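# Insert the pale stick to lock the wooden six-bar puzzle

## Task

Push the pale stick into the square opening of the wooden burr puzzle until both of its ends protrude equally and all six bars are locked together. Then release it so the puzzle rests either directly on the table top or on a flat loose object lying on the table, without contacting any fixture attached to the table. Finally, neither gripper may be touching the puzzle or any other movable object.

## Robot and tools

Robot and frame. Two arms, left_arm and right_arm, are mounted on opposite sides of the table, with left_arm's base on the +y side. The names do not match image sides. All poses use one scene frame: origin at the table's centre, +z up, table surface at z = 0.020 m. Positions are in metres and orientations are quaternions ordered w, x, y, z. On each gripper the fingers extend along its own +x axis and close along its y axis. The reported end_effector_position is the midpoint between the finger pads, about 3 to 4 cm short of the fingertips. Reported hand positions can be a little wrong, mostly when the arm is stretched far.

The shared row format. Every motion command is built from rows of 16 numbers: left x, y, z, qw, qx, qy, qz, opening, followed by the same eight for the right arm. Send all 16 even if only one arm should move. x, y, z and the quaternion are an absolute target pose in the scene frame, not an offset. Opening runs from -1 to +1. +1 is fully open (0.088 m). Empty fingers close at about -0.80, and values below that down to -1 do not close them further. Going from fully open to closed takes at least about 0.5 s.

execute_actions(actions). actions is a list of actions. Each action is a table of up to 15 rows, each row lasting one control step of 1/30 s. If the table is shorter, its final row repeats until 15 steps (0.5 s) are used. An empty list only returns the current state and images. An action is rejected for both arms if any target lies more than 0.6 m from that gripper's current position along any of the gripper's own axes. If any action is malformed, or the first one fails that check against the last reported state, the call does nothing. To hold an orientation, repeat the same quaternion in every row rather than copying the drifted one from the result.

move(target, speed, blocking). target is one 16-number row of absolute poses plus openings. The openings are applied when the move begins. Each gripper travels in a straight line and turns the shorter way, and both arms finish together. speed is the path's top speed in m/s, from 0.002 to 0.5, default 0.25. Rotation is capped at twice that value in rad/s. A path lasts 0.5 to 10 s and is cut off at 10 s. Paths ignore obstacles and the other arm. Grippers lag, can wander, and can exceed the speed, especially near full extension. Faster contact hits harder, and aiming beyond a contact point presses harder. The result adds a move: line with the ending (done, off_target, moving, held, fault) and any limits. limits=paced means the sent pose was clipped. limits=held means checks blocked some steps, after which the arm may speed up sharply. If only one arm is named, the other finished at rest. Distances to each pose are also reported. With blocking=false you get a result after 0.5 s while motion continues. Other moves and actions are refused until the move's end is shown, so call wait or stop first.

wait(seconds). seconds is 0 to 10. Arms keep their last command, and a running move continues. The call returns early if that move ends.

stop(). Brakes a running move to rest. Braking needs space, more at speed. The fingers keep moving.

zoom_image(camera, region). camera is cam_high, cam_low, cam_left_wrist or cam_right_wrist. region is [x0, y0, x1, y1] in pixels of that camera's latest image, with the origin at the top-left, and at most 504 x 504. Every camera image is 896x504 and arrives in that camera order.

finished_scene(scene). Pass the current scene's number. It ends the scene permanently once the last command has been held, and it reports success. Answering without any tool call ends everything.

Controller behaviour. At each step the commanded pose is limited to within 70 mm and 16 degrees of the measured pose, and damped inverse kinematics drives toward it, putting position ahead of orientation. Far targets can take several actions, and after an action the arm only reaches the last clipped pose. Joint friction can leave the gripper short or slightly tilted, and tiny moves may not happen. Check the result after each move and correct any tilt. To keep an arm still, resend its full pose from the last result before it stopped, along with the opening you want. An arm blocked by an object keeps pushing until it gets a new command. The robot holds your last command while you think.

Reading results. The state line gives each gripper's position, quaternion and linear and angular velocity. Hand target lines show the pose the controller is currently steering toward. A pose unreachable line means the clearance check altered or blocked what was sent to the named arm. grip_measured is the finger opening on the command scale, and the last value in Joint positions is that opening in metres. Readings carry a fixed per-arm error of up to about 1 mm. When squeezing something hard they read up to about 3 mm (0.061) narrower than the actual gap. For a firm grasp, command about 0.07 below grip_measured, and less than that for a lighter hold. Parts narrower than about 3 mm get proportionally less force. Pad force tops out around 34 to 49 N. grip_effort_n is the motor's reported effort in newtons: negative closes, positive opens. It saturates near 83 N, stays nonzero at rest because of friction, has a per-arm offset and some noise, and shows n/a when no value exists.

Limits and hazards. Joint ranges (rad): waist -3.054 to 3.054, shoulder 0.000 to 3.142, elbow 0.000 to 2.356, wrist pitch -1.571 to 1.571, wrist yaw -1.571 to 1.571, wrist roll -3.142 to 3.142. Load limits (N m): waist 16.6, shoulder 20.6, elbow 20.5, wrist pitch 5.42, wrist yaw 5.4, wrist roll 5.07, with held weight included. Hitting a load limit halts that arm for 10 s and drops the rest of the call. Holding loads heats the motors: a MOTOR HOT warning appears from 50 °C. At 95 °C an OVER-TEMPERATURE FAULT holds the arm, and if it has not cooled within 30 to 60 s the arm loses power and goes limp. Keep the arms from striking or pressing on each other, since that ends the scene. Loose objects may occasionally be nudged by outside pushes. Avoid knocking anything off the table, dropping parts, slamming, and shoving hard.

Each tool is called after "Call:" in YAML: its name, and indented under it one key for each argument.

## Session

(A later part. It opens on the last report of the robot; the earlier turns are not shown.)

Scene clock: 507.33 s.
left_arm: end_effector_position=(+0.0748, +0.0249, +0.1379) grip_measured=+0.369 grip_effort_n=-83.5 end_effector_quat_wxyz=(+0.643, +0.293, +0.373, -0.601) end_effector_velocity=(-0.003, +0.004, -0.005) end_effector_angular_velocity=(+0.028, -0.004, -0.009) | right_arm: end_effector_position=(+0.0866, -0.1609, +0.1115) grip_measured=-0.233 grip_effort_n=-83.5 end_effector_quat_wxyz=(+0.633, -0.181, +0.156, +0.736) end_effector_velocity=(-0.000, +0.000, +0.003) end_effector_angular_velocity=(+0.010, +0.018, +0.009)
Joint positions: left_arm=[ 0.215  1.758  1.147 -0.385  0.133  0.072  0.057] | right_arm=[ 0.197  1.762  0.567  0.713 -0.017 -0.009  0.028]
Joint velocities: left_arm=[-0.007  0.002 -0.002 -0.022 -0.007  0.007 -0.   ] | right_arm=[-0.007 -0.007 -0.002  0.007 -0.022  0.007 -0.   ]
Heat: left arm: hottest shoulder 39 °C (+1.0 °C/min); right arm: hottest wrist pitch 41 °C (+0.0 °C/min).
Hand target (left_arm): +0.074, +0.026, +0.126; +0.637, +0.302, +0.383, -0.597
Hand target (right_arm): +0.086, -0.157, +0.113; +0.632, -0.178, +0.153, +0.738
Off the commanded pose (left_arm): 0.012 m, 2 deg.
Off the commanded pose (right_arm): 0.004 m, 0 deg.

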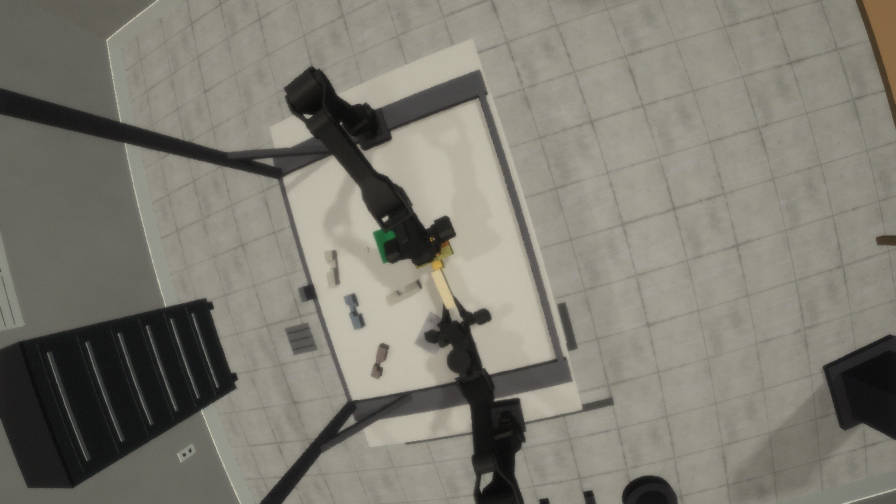

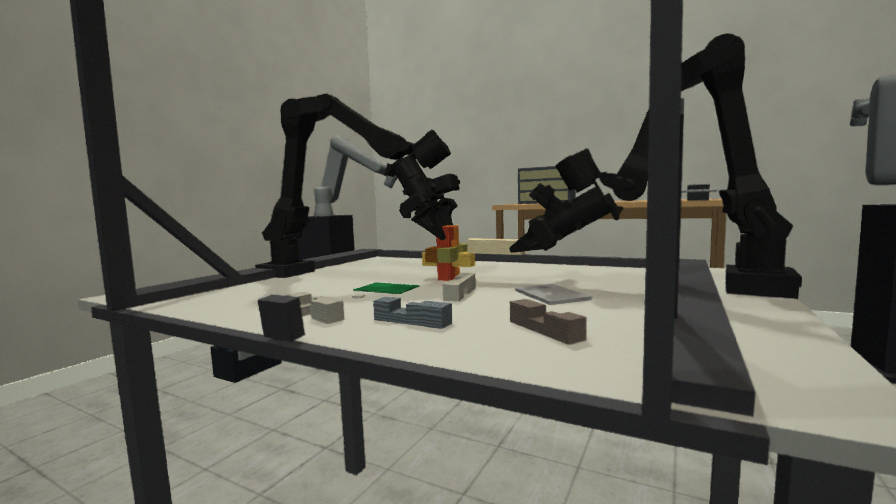

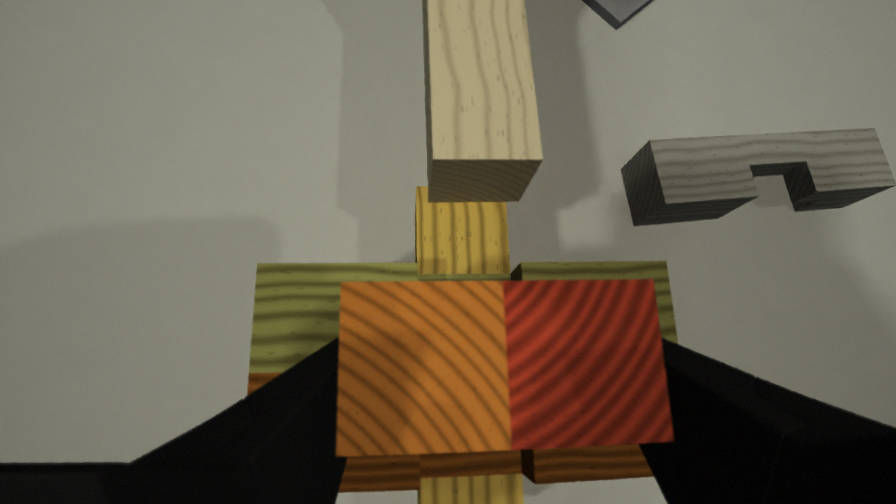

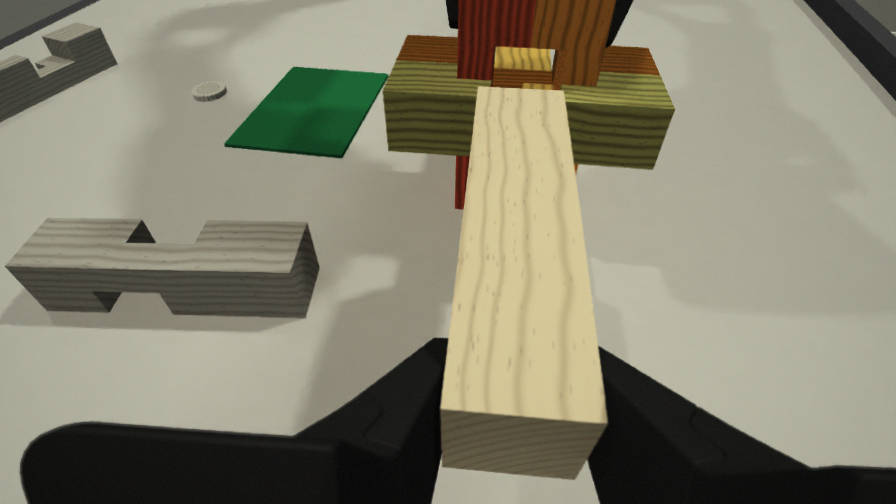

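Call:
execute_actions:
  actions:
    - [[0.0746,0.0259,0.1259,0.6374,0.3020,0.3826,-0.5966,0.30,0.0874,-0.1573,0.1130,0.6333,-0.1783,0.1532,0.7373,-0.30],[0.0746,0.0259,0.1259,0.6374,0.3020,0.3826,-0.5966,0.30,0.0874,-0.1573,0.1130,0.6333,-0.1783,0.1532,0.7373,-0.30],[0.0746,0.0259,0.1259,0.6374,0.3020,0.3826,-0.5966,0.30,0.0874,-0.1573,0.1130,0.6333,-0.1783,0.1532,0.7373,-0.30],[0.0746,0.0259,0.1259,0.6374,0.3020,0.3826,-0.5966,0.30,0.0884,-0.1571,0.1130,0.6342,-0.1782,0.1534,0.7365,-0.30],[0.0746,0.0259,0.1259,0.6374,0.3020,0.3826,-0.5966,0.30,0.0884,-0.1571,0.1130,0.6342,-0.1782,0.1534,0.7365,-0.30],[0.0746,0.0259,0.1259,0.6374,0.3020,0.3826,-0.5966,0.30,0.0884,-0.1571,0.1130,0.6342,-0.1782,0.1534,0.7365,-0.30],[0.0746,0.0259,0.1259,0.6374,0.3020,0.3826,-0.5966,0.30,0.0893,-0.1570,0.1130,0.6350,-0.1780,0.1536,0.7358,-0.30]]

Call:
zoom_image:
  camera: "cam_left_wrist"
  region: [390,140,550,290]

Scene clock: 517.40 s.
left_arm: end_effector_position=(+0.0748, +0.0249, +0.1379) grip_measured=+0.369 grip_effort_n=-83.5 end_effector_quat_wxyz=(+0.643, +0.293, +0.373, -0.601) end_effector_velocity=(-0.001, +0.004, -0.001) end_effector_angular_velocity=(+0.018, +0.002, +0.008) | right_arm: end_effector_position=(+0.0895, -0.1605, +0.1115) grip_measured=-0.233 grip_effort_n=-83.5 end_effector_quat_wxyz=(+0.636, -0.180, +0.156, +0.734) end_effector_velocity=(-0.000, +0.000, +0.000) end_effector_angular_velocity=(-0.002, -0.003, +0.007)
Joint positions: left_arm=[ 0.215  1.758  1.147 -0.385  0.133  0.072  0.057] | right_arm=[ 0.19   1.762  0.567  0.713 -0.017 -0.009  0.028]
Joint velocities: left_arm=[-0.002 -0.007 -0.002 -0.022 -0.007 -0.007 -0.   ] | right_arm=[-0.002 -0.002  0.002 -0.007 -0.007 -0.007 -0.   ]
Heat: left arm: hottest shoulder 37 °C (-1.0 °C/min); right arm: hottest wrist pitch 41 °C (+0.0 °C/min).
Hand target (left_arm): +0.074, +0.026, +0.126; +0.637, +0.302, +0.383, -0.597
Hand target (right_arm): +0.089, -0.157, +0.113; +0.635, -0.178, +0.154, +0.736
Off the commanded pose (left_arm): 0.012 m, 2 deg.
Off the commanded pose (right_arm): 0.004 m, 0 deg.

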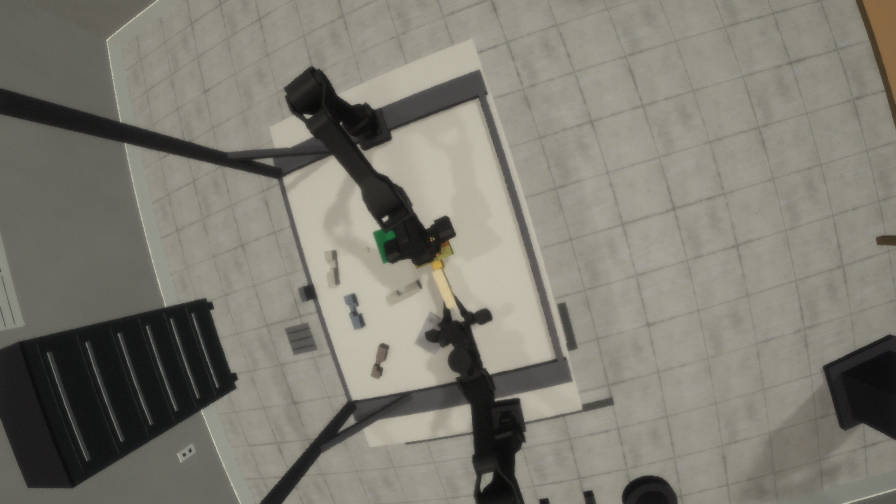

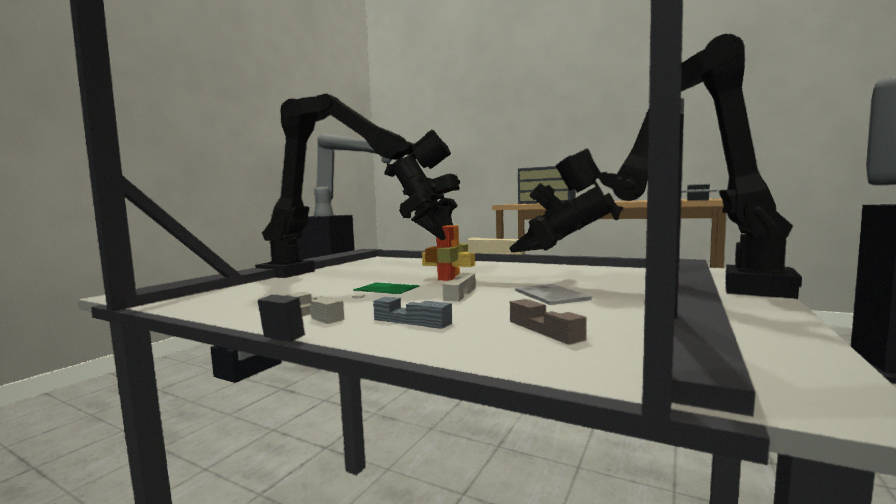

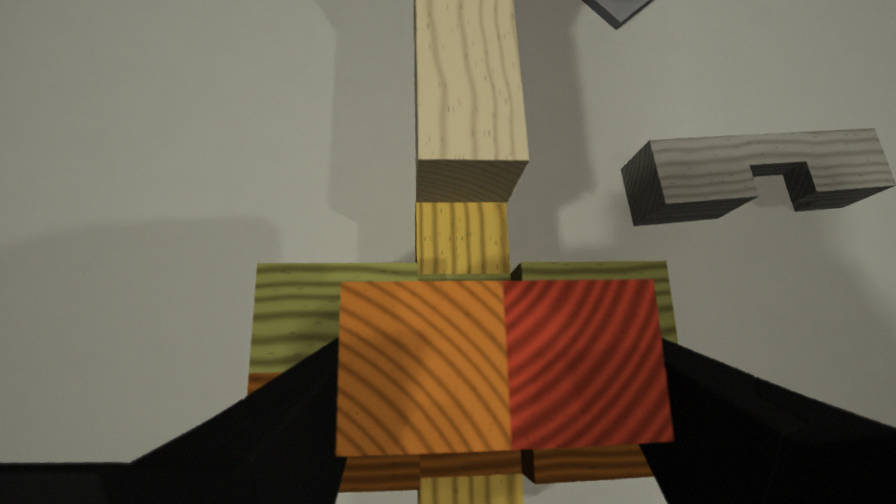

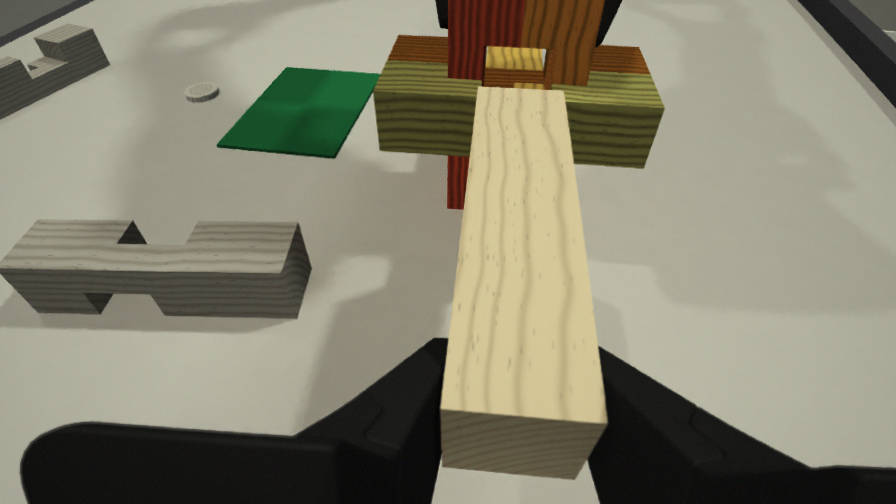

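Region (390, 140, 550, 290) of cam_left_wrist's 896x504 image, scaled by 3.150, with more detail than that image has; it fills the top 472 rows of this view, and the rest is white.

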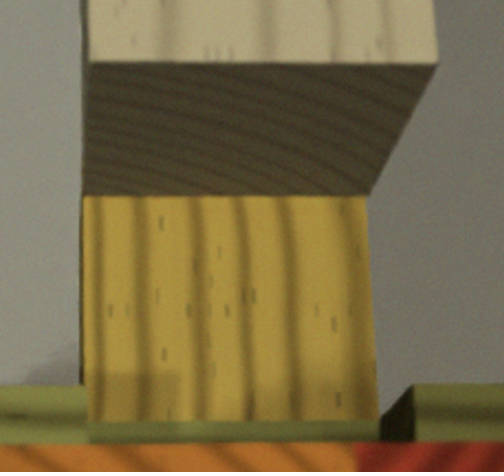

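Call:
zoom_image:
  camera: "cam_low"
  region: [440,228,530,272]

Region (440, 228, 530, 272) of cam_low's 896x504 image, scaled by 5.600, with more detail than that image has; it fills the top 246 rows of this view, and the rest is white.

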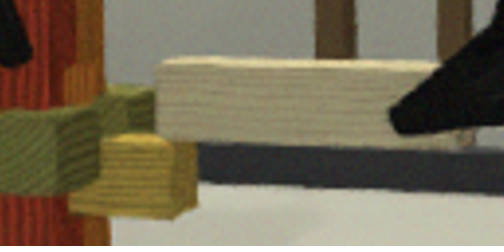

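Call:
move:
  target: [0.0746,0.0259,0.1259,0.6374,0.3020,0.3826,-0.5966,0.30,0.0862,-0.1352,0.1128,0.6350,-0.1780,0.1536,0.7358,-0.30]
  speed: 0.02

Call:
zoom_image:
  camera: "cam_left_wrist"
  region: [390,160,550,300]

Call:
zoom_image:
  camera: "cam_low"
  region: [430,228,520,272]

Scene clock: 527.60 s.
left_arm: end_effector_position=(+0.0748, +0.0249, +0.1379) grip_measured=+0.369 grip_effort_n=-83.5 end_effector_quat_wxyz=(+0.643, +0.293, +0.373, -0.601) end_effector_velocity=(-0.001, +0.005, -0.004) end_effector_angular_velocity=(+0.025, +0.025, +0.017) | right_arm: end_effector_position=(+0.0867, -0.1385, +0.1125) grip_measured=-0.233 grip_effort_n=-83.5 end_effector_quat_wxyz=(+0.636, -0.179, +0.154, +0.734) end_effector_velocity=(+0.004, -0.001, -0.003) end_effector_angular_velocity=(-0.011, -0.011, -0.010)
Joint positions: left_arm=[ 0.215  1.758  1.147 -0.385  0.133  0.072  0.057] | right_arm=[ 0.19   1.826  0.657  0.692 -0.017 -0.009  0.028]
Joint velocities: left_arm=[ 0.002  0.002 -0.002 -0.022  0.007 -0.022  0.   ] | right_arm=[-0.007  0.002 -0.002 -0.007  0.007 -0.007  0.   ]
Heat: left arm: hottest shoulder 36 °C (-2.0 °C/min); right arm: hottest wrist pitch 41 °C (+0.0 °C/min).
Hand target (left_arm): +0.074, +0.026, +0.126; +0.637, +0.302, +0.383, -0.597
Hand target (right_arm): +0.086, -0.135, +0.113; +0.635, -0.178, +0.154, +0.736
Off the commanded pose (left_arm): 0.012 m, 2 deg.
Off the commanded pose (right_arm): 0.003 m, 0 deg.
move: off_target (left_arm)

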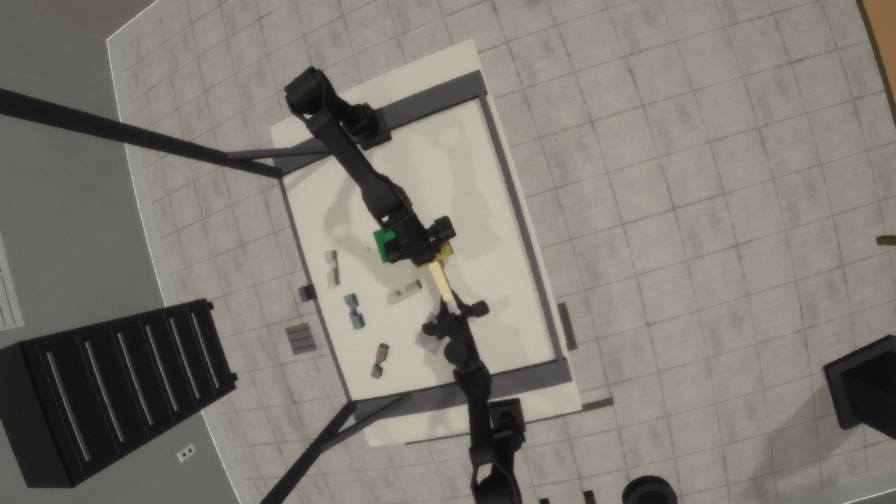

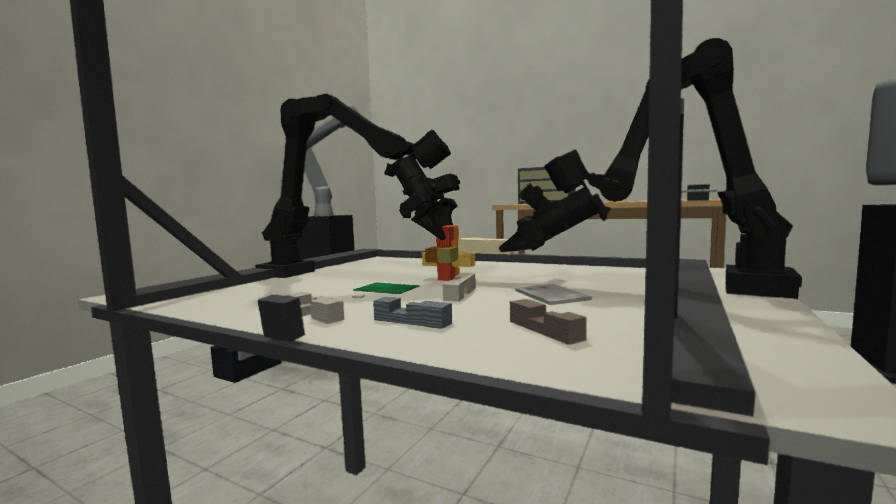

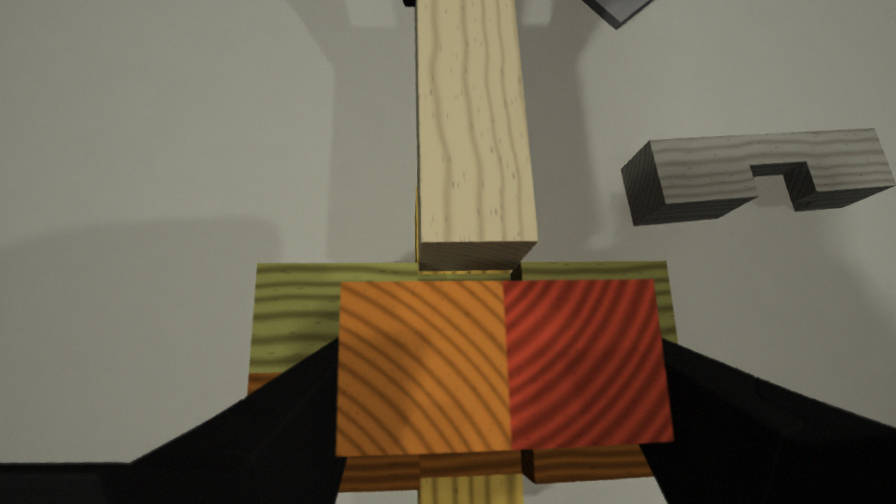

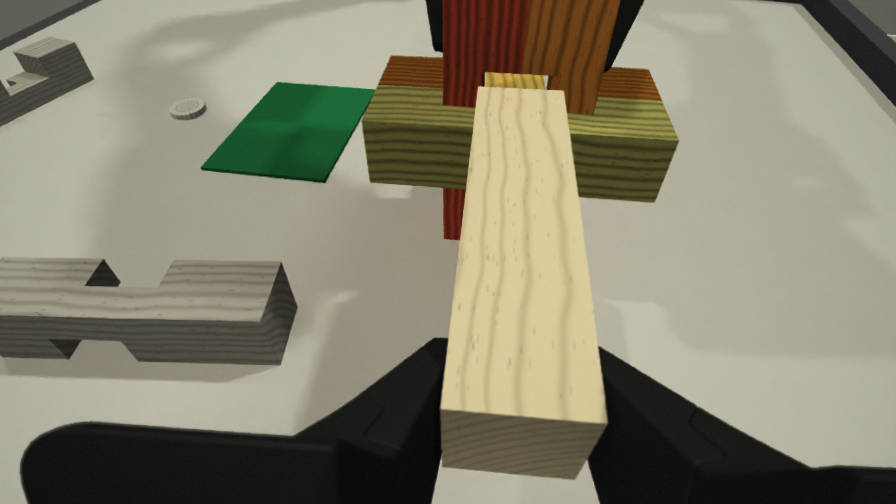

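Region (390, 160, 550, 300) of cam_left_wrist's 896x504 image, scaled by 3.150, with more detail than that image has; it fills the top 441 rows of this view, and the rest is white.

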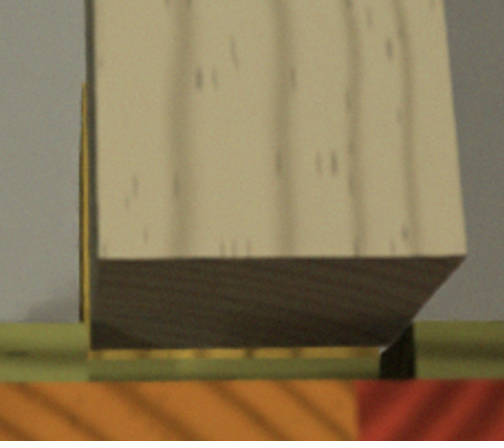

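Region (430, 228, 520, 272) of cam_low's 896x504 image, scaled by 5.600, with more detail than that image has; it fills the top 246 rows of this view, and the rest is white.

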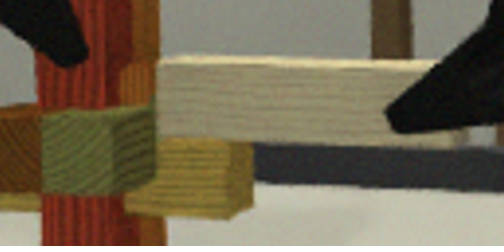

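Call:
execute_actions:
  actions:
    - [[0.0746,0.0259,0.1259,0.6374,0.3020,0.3826,-0.5966,0.30,0.0866,-0.1352,0.1122,0.6352,-0.1780,0.1536,0.7356,-0.30],[0.0746,0.0259,0.1259,0.6374,0.3020,0.3826,-0.5966,0.30,0.0866,-0.1352,0.1122,0.6352,-0.1780,0.1536,0.7356,-0.30],[0.0746,0.0259,0.1259,0.6374,0.3020,0.3826,-0.5966,0.30,0.0866,-0.1352,0.1122,0.6352,-0.1780,0.1536,0.7356,-0.30],[0.0746,0.0259,0.1259,0.6374,0.3020,0.3826,-0.5966,0.30,0.0870,-0.1351,0.1115,0.6354,-0.1779,0.1537,0.7355,-0.30]]

Call:
zoom_image:
  camera: "cam_left_wrist"
  region: [390,160,550,300]

Scene clock: 540.03 s.
left_arm: end_effector_position=(+0.0748, +0.0249, +0.1379) grip_measured=+0.369 grip_effort_n=-83.5 end_effector_quat_wxyz=(+0.643, +0.293, +0.373, -0.601) end_effector_velocity=(-0.000, +0.002, -0.003) end_effector_angular_velocity=(+0.016, -0.003, +0.023) | right_arm: end_effector_position=(+0.0869, -0.1384, +0.1111) grip_measured=-0.233 grip_effort_n=-83.5 end_effector_quat_wxyz=(+0.636, -0.180, +0.155, +0.734) end_effector_velocity=(-0.002, -0.002, -0.003) end_effector_angular_velocity=(-0.012, +0.002, +0.020)
Joint positions: left_arm=[ 0.215  1.758  1.147 -0.385  0.133  0.072  0.057] | right_arm=[ 0.19   1.83   0.657  0.694 -0.017 -0.009  0.028]
Joint velocities: left_arm=[-0.007  0.002 -0.002 -0.007 -0.022 -0.022  0.   ] | right_arm=[-0.002  0.002 -0.002 -0.007 -0.022 -0.007 -0.   ]
Heat: left arm: hottest shoulder 35 °C (-4.1 °C/min); right arm: hottest wrist pitch 40 °C (-1.0 °C/min).
Hand target (left_arm): +0.074, +0.026, +0.126; +0.637, +0.302, +0.383, -0.597
Hand target (right_arm): +0.087, -0.135, +0.112; +0.635, -0.178, +0.154, +0.736
Off the commanded pose (left_arm): 0.012 m, 2 deg.
Off the commanded pose (right_arm): 0.003 m, 0 deg.

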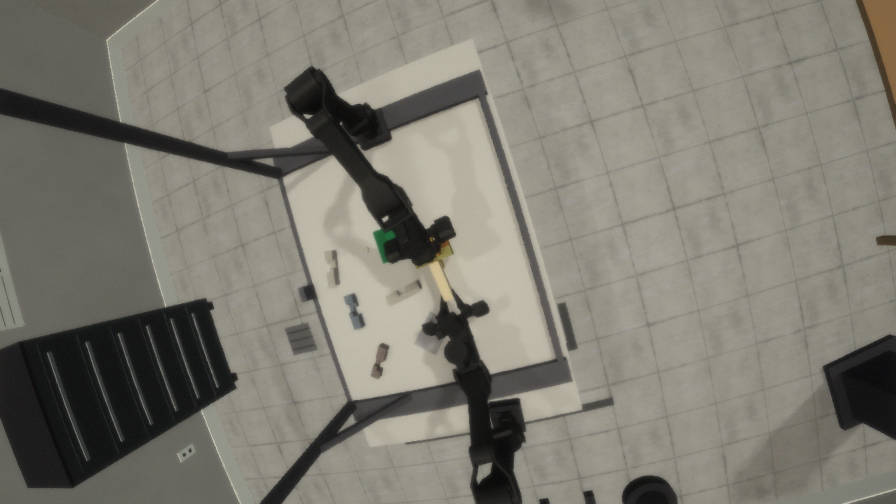

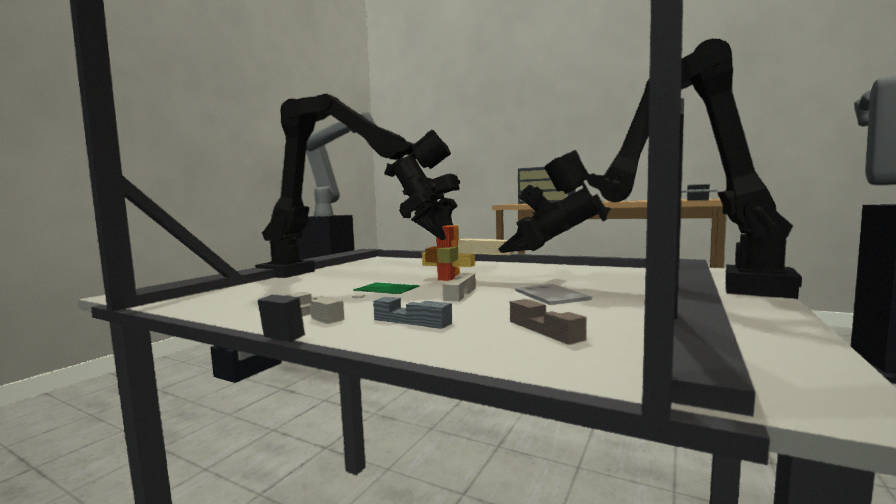

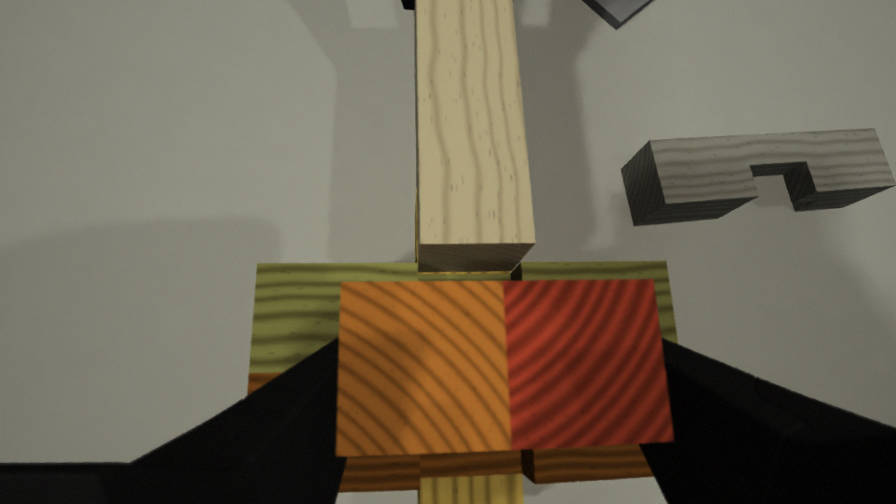

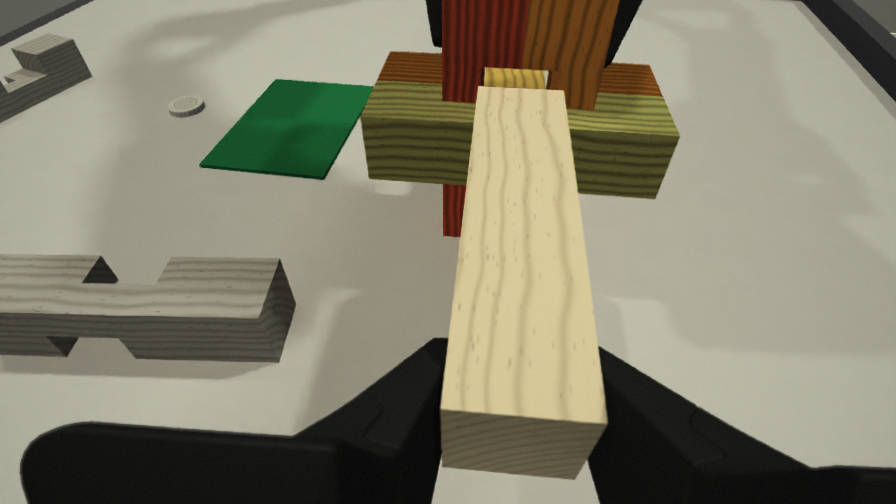

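Region (390, 160, 550, 300) of cam_left_wrist's 896x504 image, scaled by 3.150, with more detail than that image has; it fills the top 441 rows of this view, and the rest is white.

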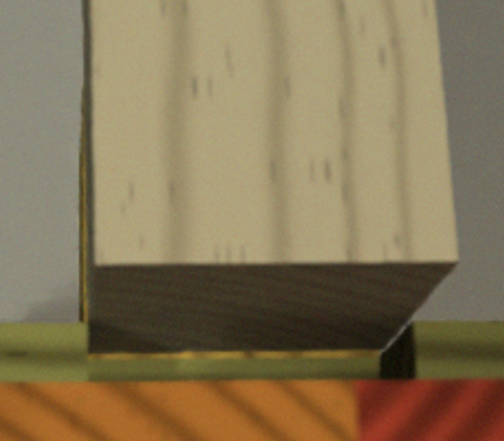

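Call:
move:
  target: [0.0746,0.0259,0.1259,0.6374,0.3020,0.3826,-0.5966,0.30,0.0856,-0.1222,0.1110,0.6354,-0.1779,0.1537,0.7355,-0.30]
  speed: 0.012

Call:
zoom_image:
  camera: "cam_low"
  region: [420,222,510,272]

Call:
zoom_image:
  camera: "cam_right_wrist"
  region: [420,30,630,160]

Scene clock: 549.53 s.
left_arm: end_effector_position=(+0.0748, +0.0249, +0.1379) grip_measured=+0.369 grip_effort_n=-83.5 end_effector_quat_wxyz=(+0.643, +0.293, +0.373, -0.601) end_effector_velocity=(+0.002, +0.002, -0.001) end_effector_angular_velocity=(+0.011, -0.020, +0.003) | right_arm: end_effector_position=(+0.0858, -0.1261, +0.1112) grip_measured=-0.233 grip_effort_n=-83.5 end_effector_quat_wxyz=(+0.637, -0.178, +0.154, +0.734) end_effector_velocity=(+0.000, -0.003, -0.004) end_effector_angular_velocity=(-0.023, +0.007, +0.001)
Joint positions: left_arm=[ 0.215  1.758  1.147 -0.385  0.133  0.072  0.057] | right_arm=[ 0.188  1.867  0.707  0.683 -0.017 -0.009  0.028]
Joint velocities: left_arm=[-0.002 -0.002 -0.002 -0.007 -0.022  0.007 -0.   ] | right_arm=[-0.002 -0.002 -0.002 -0.022 -0.007  0.007 -0.   ]
Heat: left arm: hottest shoulder 35 °C (-4.0 °C/min); right arm: hottest wrist pitch 41 °C (+0.0 °C/min).
Hand target (left_arm): +0.074, +0.026, +0.126; +0.637, +0.302, +0.383, -0.597
Hand target (right_arm): +0.086, -0.122, +0.111; +0.635, -0.178, +0.154, +0.735
Off the commanded pose (left_arm): 0.012 m, 2 deg.
Off the commanded pose (right_arm): 0.004 m, 0 deg.
move: off_target (left_arm)

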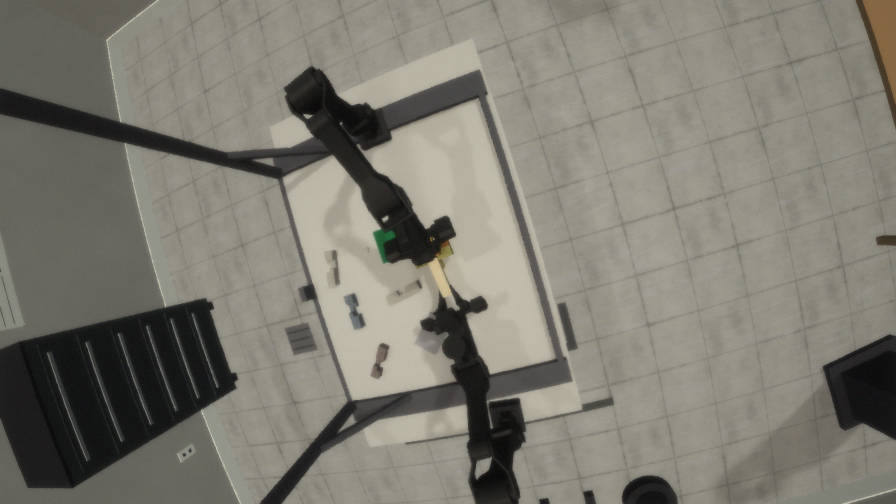

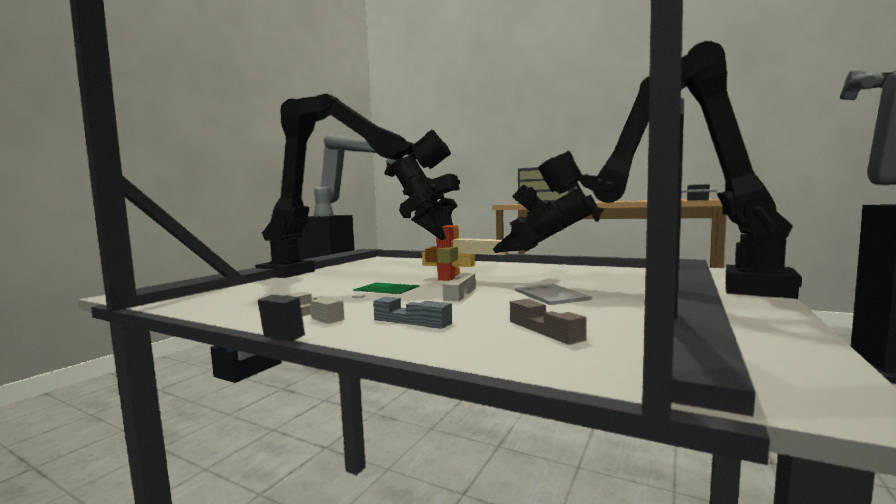

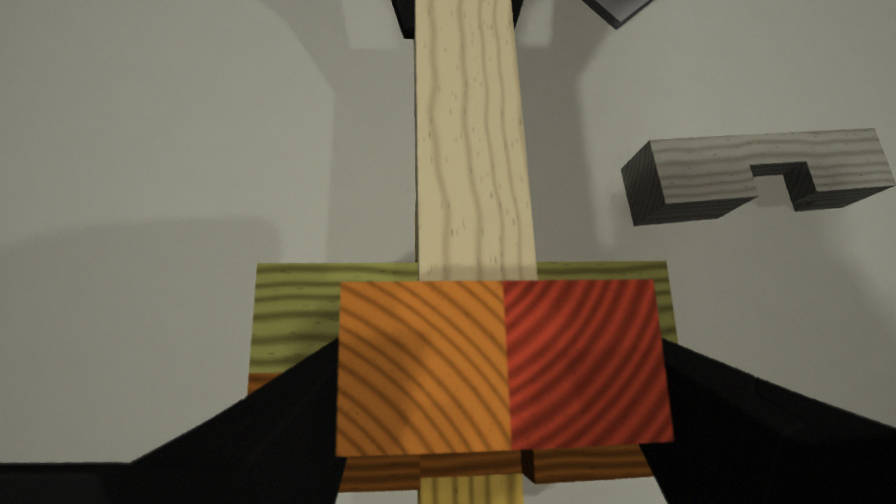

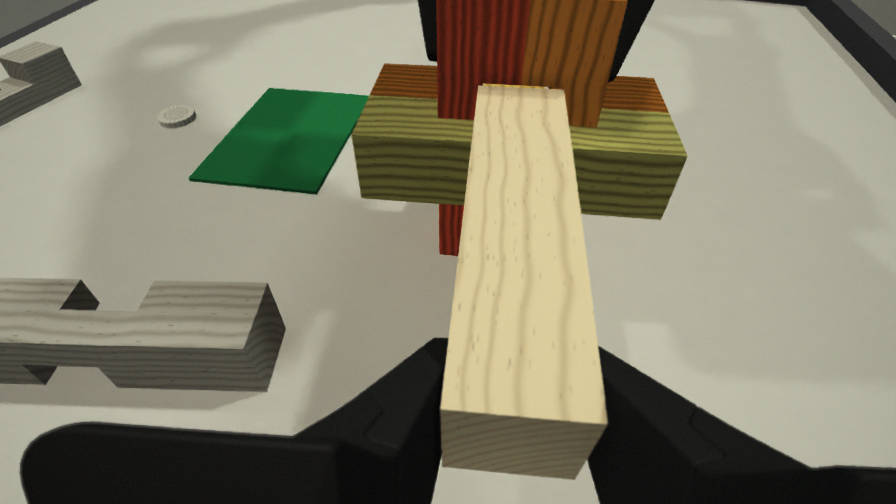

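Region (420, 222, 510, 272) of cam_low's 896x504 image, scaled by 5.600, with more detail than that image has.

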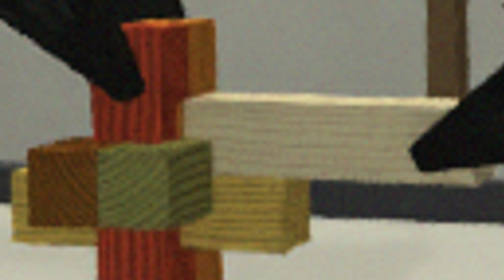

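Region (420, 30, 630, 160) of cam_right_wrist's 896x504 image, scaled by 2.400, with more detail than that image has; it fills the top 312 rows of this view, and the rest is white.

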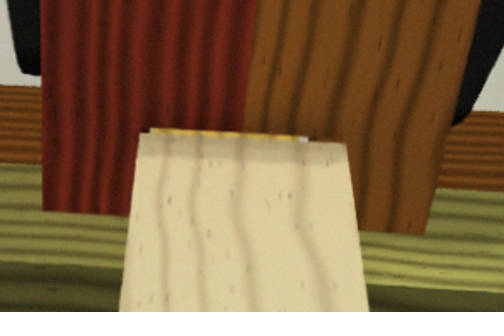

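Call:
move:
  target: [0.0746,0.0259,0.1259,0.6374,0.3020,0.3826,-0.5966,0.30,0.0843,-0.1103,0.1108,0.6354,-0.1779,0.1537,0.7355,-0.30]
  speed: 0.012

Call:
zoom_image:
  camera: "cam_low"
  region: [420,222,510,272]

Scene clock: 554.77 s.
left_arm: end_effector_position=(+0.0745, +0.0264, +0.1369) grip_measured=+0.369 grip_effort_n=-83.5 end_effector_quat_wxyz=(+0.642, +0.295, +0.376, -0.600) end_effector_velocity=(-0.001, +0.003, -0.005) end_effector_angular_velocity=(+0.018, +0.002, +0.008) | right_arm: end_effector_position=(+0.0852, -0.1195, +0.1098) grip_measured=-0.233 grip_effort_n=-83.5 end_effector_quat_wxyz=(+0.636, -0.181, +0.157, +0.733) end_effector_velocity=(+0.002, +0.000, +0.002) end_effector_angular_velocity=(+0.007, +0.004, -0.012)
Joint positions: left_arm=[ 0.215  1.758  1.147 -0.394  0.133  0.072  0.057] | right_arm=[ 0.188  1.887  0.739  0.663 -0.017 -0.009  0.028]
Joint velocities: left_arm=[-0.002  0.002 -0.007 -0.007 -0.007 -0.007  0.   ] | right_arm=[-0.002 -0.002 -0.002  0.007  0.007  0.007 -0.   ]
Heat: left arm: hottest elbow 35 °C (-4.0 °C/min); right arm: hottest wrist pitch 40 °C (-1.0 °C/min).
Hand target (left_arm): +0.074, +0.026, +0.126; +0.637, +0.302, +0.383, -0.597
Hand target (right_arm): +0.084, -0.111, +0.111; +0.635, -0.178, +0.154, +0.735
Off the commanded pose (left_arm): 0.011 m, 1 deg.
Off the commanded pose (right_arm): 0.009 m, 1 deg.
move: off_target (left_arm, right_arm)

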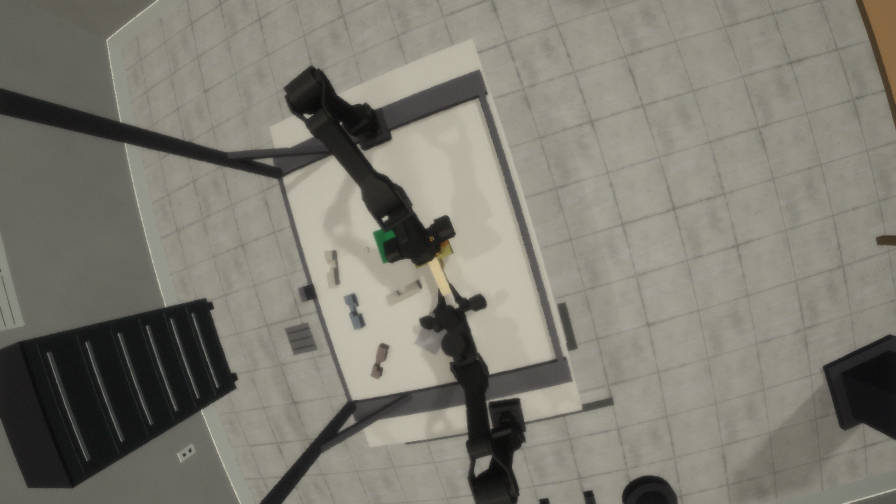

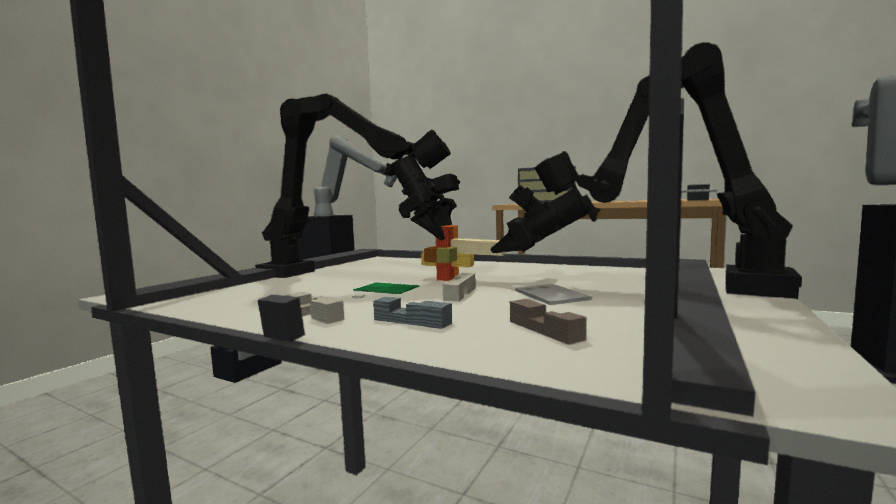

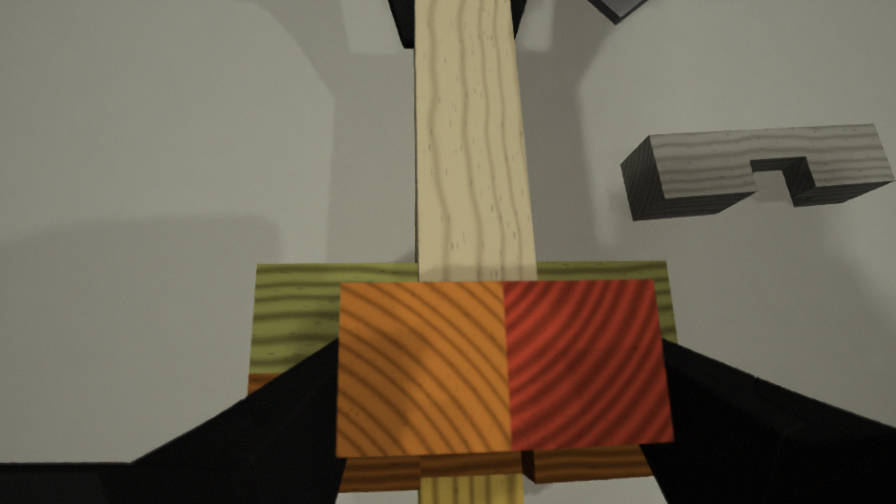

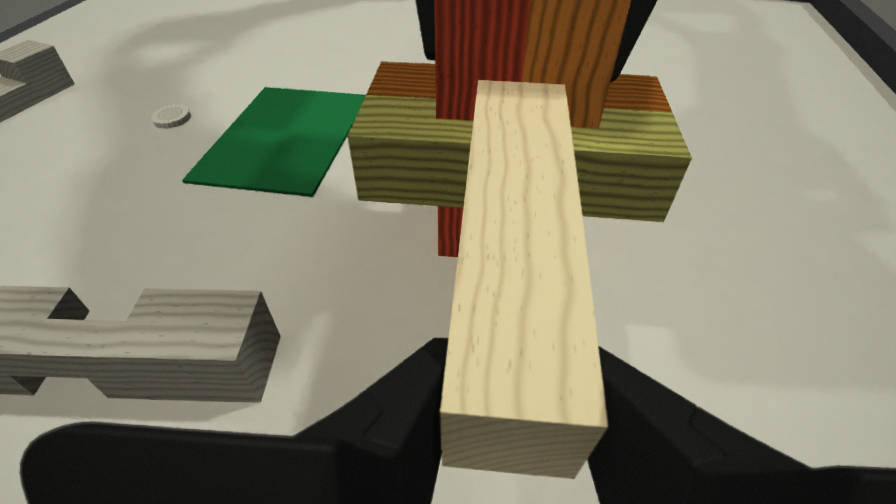

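Region (420, 222, 510, 272) of cam_low's 896x504 image, scaled by 5.600, with more detail than that image has.

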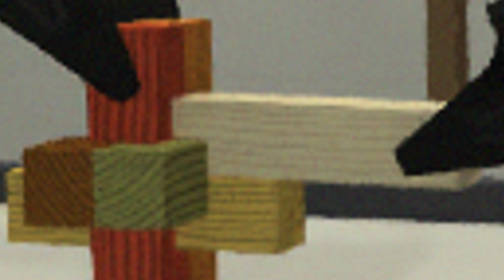

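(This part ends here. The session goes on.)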